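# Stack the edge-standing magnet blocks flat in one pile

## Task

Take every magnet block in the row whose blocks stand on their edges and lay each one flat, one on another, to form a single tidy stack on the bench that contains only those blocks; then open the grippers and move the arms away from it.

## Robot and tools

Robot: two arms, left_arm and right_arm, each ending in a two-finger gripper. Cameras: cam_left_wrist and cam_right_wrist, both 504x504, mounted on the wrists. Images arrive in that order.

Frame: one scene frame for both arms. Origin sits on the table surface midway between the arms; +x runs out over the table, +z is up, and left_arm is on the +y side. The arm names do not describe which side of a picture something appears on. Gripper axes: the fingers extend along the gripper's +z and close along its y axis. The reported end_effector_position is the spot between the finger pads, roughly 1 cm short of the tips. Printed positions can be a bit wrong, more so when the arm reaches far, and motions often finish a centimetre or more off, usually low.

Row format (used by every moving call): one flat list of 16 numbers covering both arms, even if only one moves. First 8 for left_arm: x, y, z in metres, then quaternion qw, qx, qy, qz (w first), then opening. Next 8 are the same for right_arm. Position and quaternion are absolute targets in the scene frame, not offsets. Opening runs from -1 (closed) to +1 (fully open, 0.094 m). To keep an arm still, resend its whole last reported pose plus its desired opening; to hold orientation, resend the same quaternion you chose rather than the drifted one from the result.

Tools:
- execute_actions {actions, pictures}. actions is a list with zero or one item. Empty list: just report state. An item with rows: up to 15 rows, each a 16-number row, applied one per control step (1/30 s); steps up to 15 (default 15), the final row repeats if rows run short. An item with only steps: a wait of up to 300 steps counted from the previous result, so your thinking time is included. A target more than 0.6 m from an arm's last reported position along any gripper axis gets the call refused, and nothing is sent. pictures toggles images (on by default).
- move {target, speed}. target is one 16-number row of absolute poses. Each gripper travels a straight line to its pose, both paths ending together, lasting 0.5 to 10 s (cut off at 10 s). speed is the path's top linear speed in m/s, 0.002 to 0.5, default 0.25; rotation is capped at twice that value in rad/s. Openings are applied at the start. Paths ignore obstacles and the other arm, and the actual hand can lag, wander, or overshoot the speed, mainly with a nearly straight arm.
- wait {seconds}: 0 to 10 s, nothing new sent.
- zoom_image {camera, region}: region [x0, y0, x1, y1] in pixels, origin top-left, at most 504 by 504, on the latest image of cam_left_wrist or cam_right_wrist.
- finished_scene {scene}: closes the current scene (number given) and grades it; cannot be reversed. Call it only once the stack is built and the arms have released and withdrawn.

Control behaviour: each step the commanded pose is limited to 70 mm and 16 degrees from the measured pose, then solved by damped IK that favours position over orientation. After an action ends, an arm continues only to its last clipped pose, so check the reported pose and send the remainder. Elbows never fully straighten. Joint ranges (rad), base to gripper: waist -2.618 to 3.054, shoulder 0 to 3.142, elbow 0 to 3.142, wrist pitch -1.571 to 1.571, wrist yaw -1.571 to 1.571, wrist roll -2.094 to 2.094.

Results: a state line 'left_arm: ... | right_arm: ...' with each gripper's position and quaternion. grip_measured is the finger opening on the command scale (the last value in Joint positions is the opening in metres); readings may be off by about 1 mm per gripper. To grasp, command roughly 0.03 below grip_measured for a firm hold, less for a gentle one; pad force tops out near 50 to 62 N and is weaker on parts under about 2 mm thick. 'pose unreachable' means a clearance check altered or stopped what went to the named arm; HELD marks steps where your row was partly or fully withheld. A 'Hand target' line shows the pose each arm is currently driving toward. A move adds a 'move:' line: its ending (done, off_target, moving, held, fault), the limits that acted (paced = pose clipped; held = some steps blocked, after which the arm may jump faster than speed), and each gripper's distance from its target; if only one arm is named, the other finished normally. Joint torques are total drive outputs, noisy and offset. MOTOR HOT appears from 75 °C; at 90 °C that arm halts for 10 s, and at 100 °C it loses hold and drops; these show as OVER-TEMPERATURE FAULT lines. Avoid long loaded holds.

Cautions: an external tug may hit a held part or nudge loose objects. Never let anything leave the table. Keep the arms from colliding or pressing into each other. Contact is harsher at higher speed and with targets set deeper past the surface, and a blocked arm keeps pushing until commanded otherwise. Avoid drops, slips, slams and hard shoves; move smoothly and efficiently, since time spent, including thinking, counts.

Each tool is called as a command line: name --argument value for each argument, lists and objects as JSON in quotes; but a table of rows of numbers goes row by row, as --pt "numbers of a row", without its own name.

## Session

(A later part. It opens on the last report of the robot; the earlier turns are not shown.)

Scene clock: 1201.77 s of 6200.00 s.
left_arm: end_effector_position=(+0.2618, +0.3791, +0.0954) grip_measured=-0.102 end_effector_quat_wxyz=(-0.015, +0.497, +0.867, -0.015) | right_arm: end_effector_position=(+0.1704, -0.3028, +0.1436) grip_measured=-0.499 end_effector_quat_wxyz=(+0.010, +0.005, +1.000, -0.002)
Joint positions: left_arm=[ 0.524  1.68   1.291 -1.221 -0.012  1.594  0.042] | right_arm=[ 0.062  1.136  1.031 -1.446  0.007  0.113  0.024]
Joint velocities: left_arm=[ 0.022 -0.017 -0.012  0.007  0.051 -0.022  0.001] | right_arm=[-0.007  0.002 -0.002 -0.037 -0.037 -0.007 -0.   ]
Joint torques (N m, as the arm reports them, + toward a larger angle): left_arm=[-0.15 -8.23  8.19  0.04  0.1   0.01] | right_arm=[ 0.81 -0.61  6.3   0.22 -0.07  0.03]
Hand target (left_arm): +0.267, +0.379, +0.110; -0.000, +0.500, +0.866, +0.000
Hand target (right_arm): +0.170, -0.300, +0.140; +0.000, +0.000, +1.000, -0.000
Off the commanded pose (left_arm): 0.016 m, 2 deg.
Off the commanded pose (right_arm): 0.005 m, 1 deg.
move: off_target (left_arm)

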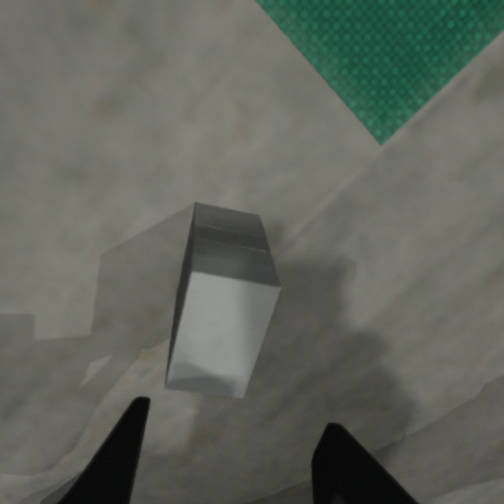

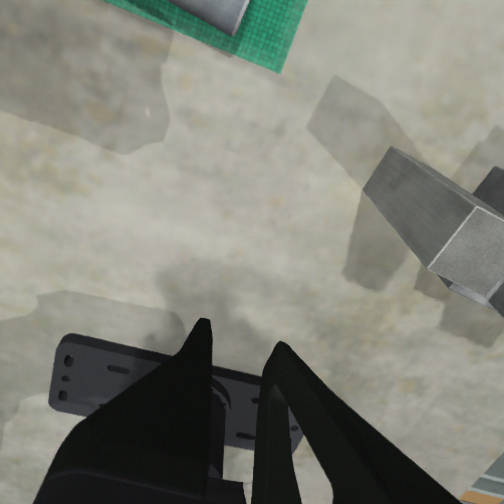

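zoom_image --camera "cam_left_wrist" --region '[140, 185, 320, 415]'

Region (140, 185, 320, 415) of cam_left_wrist's 504x504 image, scaled by 2.191, with more detail than that image has; it fills the left 394 columns of this view, and the rest is white.

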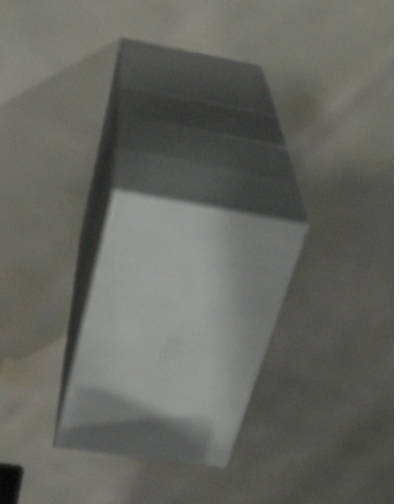

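move --target '[0.2640,0.3780,0.13,0.0,-0.259,0.9659,0.0,-0.1,0.17,-0.30,0.14,0,0,1,0,-0.5]' --speed 0.4

Scene clock: 1213.00 s of 6200.00 s.
left_arm: end_effector_position=(+0.2585, +0.3748, +0.1142) grip_measured=-0.102 end_effector_quat_wxyz=(-0.025, -0.254, +0.967, -0.007) | right_arm: end_effector_position=(+0.1704, -0.3028, +0.1436) grip_measured=-0.499 end_effector_quat_wxyz=(+0.010, +0.005, +1.000, -0.002)
Joint positions: left_arm=[ 0.524  1.665  1.349 -1.307 -0.001  0.039  0.042] | right_arm=[ 0.062  1.136  1.031 -1.446  0.007  0.113  0.024]
Joint velocities: left_arm=[-0.017 -0.017 -0.012 -0.081  0.007 -0.051  0.001] | right_arm=[-0.002  0.002 -0.002  0.037  0.007 -0.051  0.001]
Joint torques (N m, as the arm reports them, + toward a larger angle): left_arm=[ 0.   -8.32  8.45  0.1   0.   -0.09] | right_arm=[ 0.8  -0.6   6.37  0.21 -0.07  0.03]
Hand target (left_arm): +0.264, +0.378, +0.130; -0.000, -0.259, +0.966, -0.000
Hand target (right_arm): +0.170, -0.300, +0.140; +0.000, +0.000, +1.000, -0.000
Off the commanded pose (left_arm): 0.017 m, 3 deg.
Off the commanded pose (right_arm): 0.005 m, 1 deg.
After step 90, 5.60 s passed at rest.
move: off_target (left_arm)

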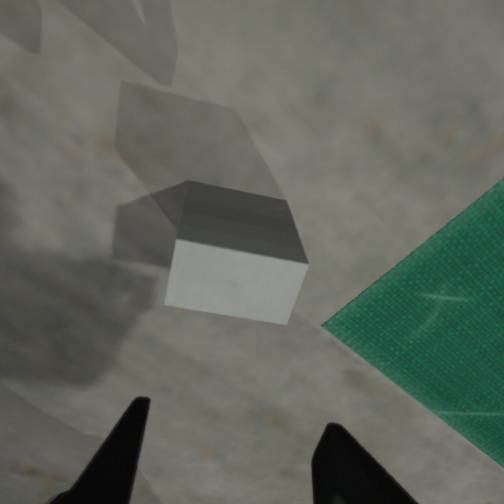

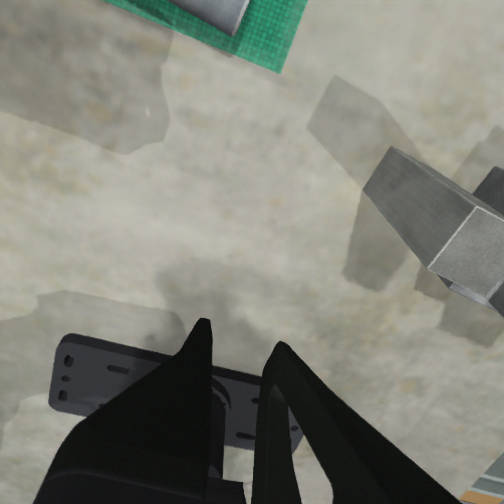

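move --target '[0.17,0.27,0.16,0.0,-0.122,0.9925,0.0,-0.1,0.17,-0.30,0.14,0,0,1,0,-0.5]' --speed 0.15

Scene clock: 1218.07 s of 6200.00 s.
left_arm: end_effector_position=(+0.1726, +0.2724, +0.1587) grip_measured=-0.102 end_effector_quat_wxyz=(-0.004, -0.124, +0.992, -0.000) | right_arm: end_effector_position=(+0.1704, -0.3028, +0.1436) grip_measured=-0.499 end_effector_quat_wxyz=(+0.010, +0.005, +1.000, -0.002)
Joint positions: left_arm=[ 0.261  1.164  1.107 -1.522 -0.001  0.042  0.042] | right_arm=[ 0.062  1.136  1.031 -1.446  0.007  0.113  0.024]
Joint velocities: left_arm=[-0.012 -0.017  0.002 -0.037 -0.007 -0.007 -0.   ] | right_arm=[-0.017 -0.012 -0.002 -0.051 -0.066 -0.022 -0.   ]
Joint torques (N m, as the arm reports them, + toward a larger angle): left_arm=[-1.16 -3.01  5.87  0.17 -0.04 -0.09] | right_arm=[ 0.83 -0.64  6.33  0.22 -0.09  0.02]
Hand target (left_arm): +0.170, +0.270, +0.161; +0.001, -0.122, +0.993, +0.002
Hand target (right_arm): +0.170, -0.300, +0.140; +0.000, +0.000, +1.000, -0.000
Off the commanded pose (left_arm): 0.004 m, 1 deg.
Off the commanded pose (right_arm): 0.005 m, 1 deg.
After step 90, 0.63 s passed at rest.
move: done

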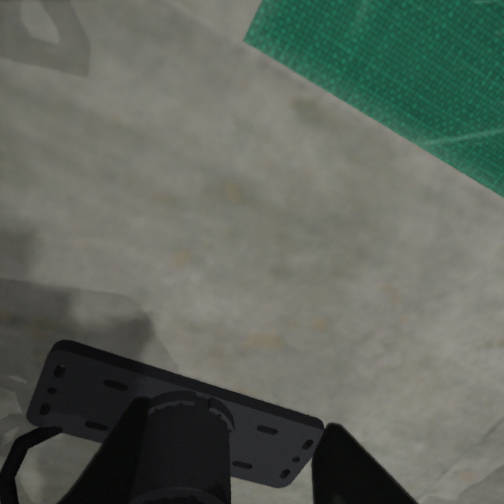

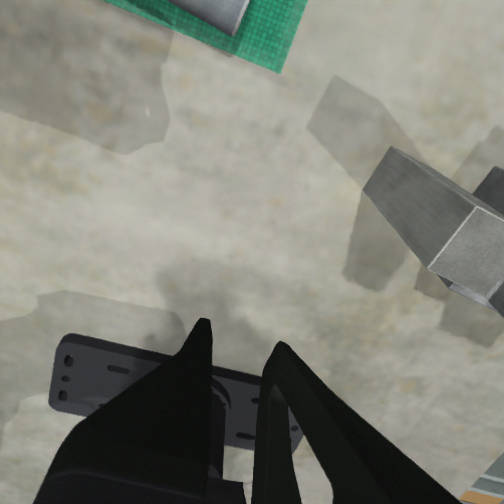

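finished_scene --scene 2

The scene is finished: the task was done.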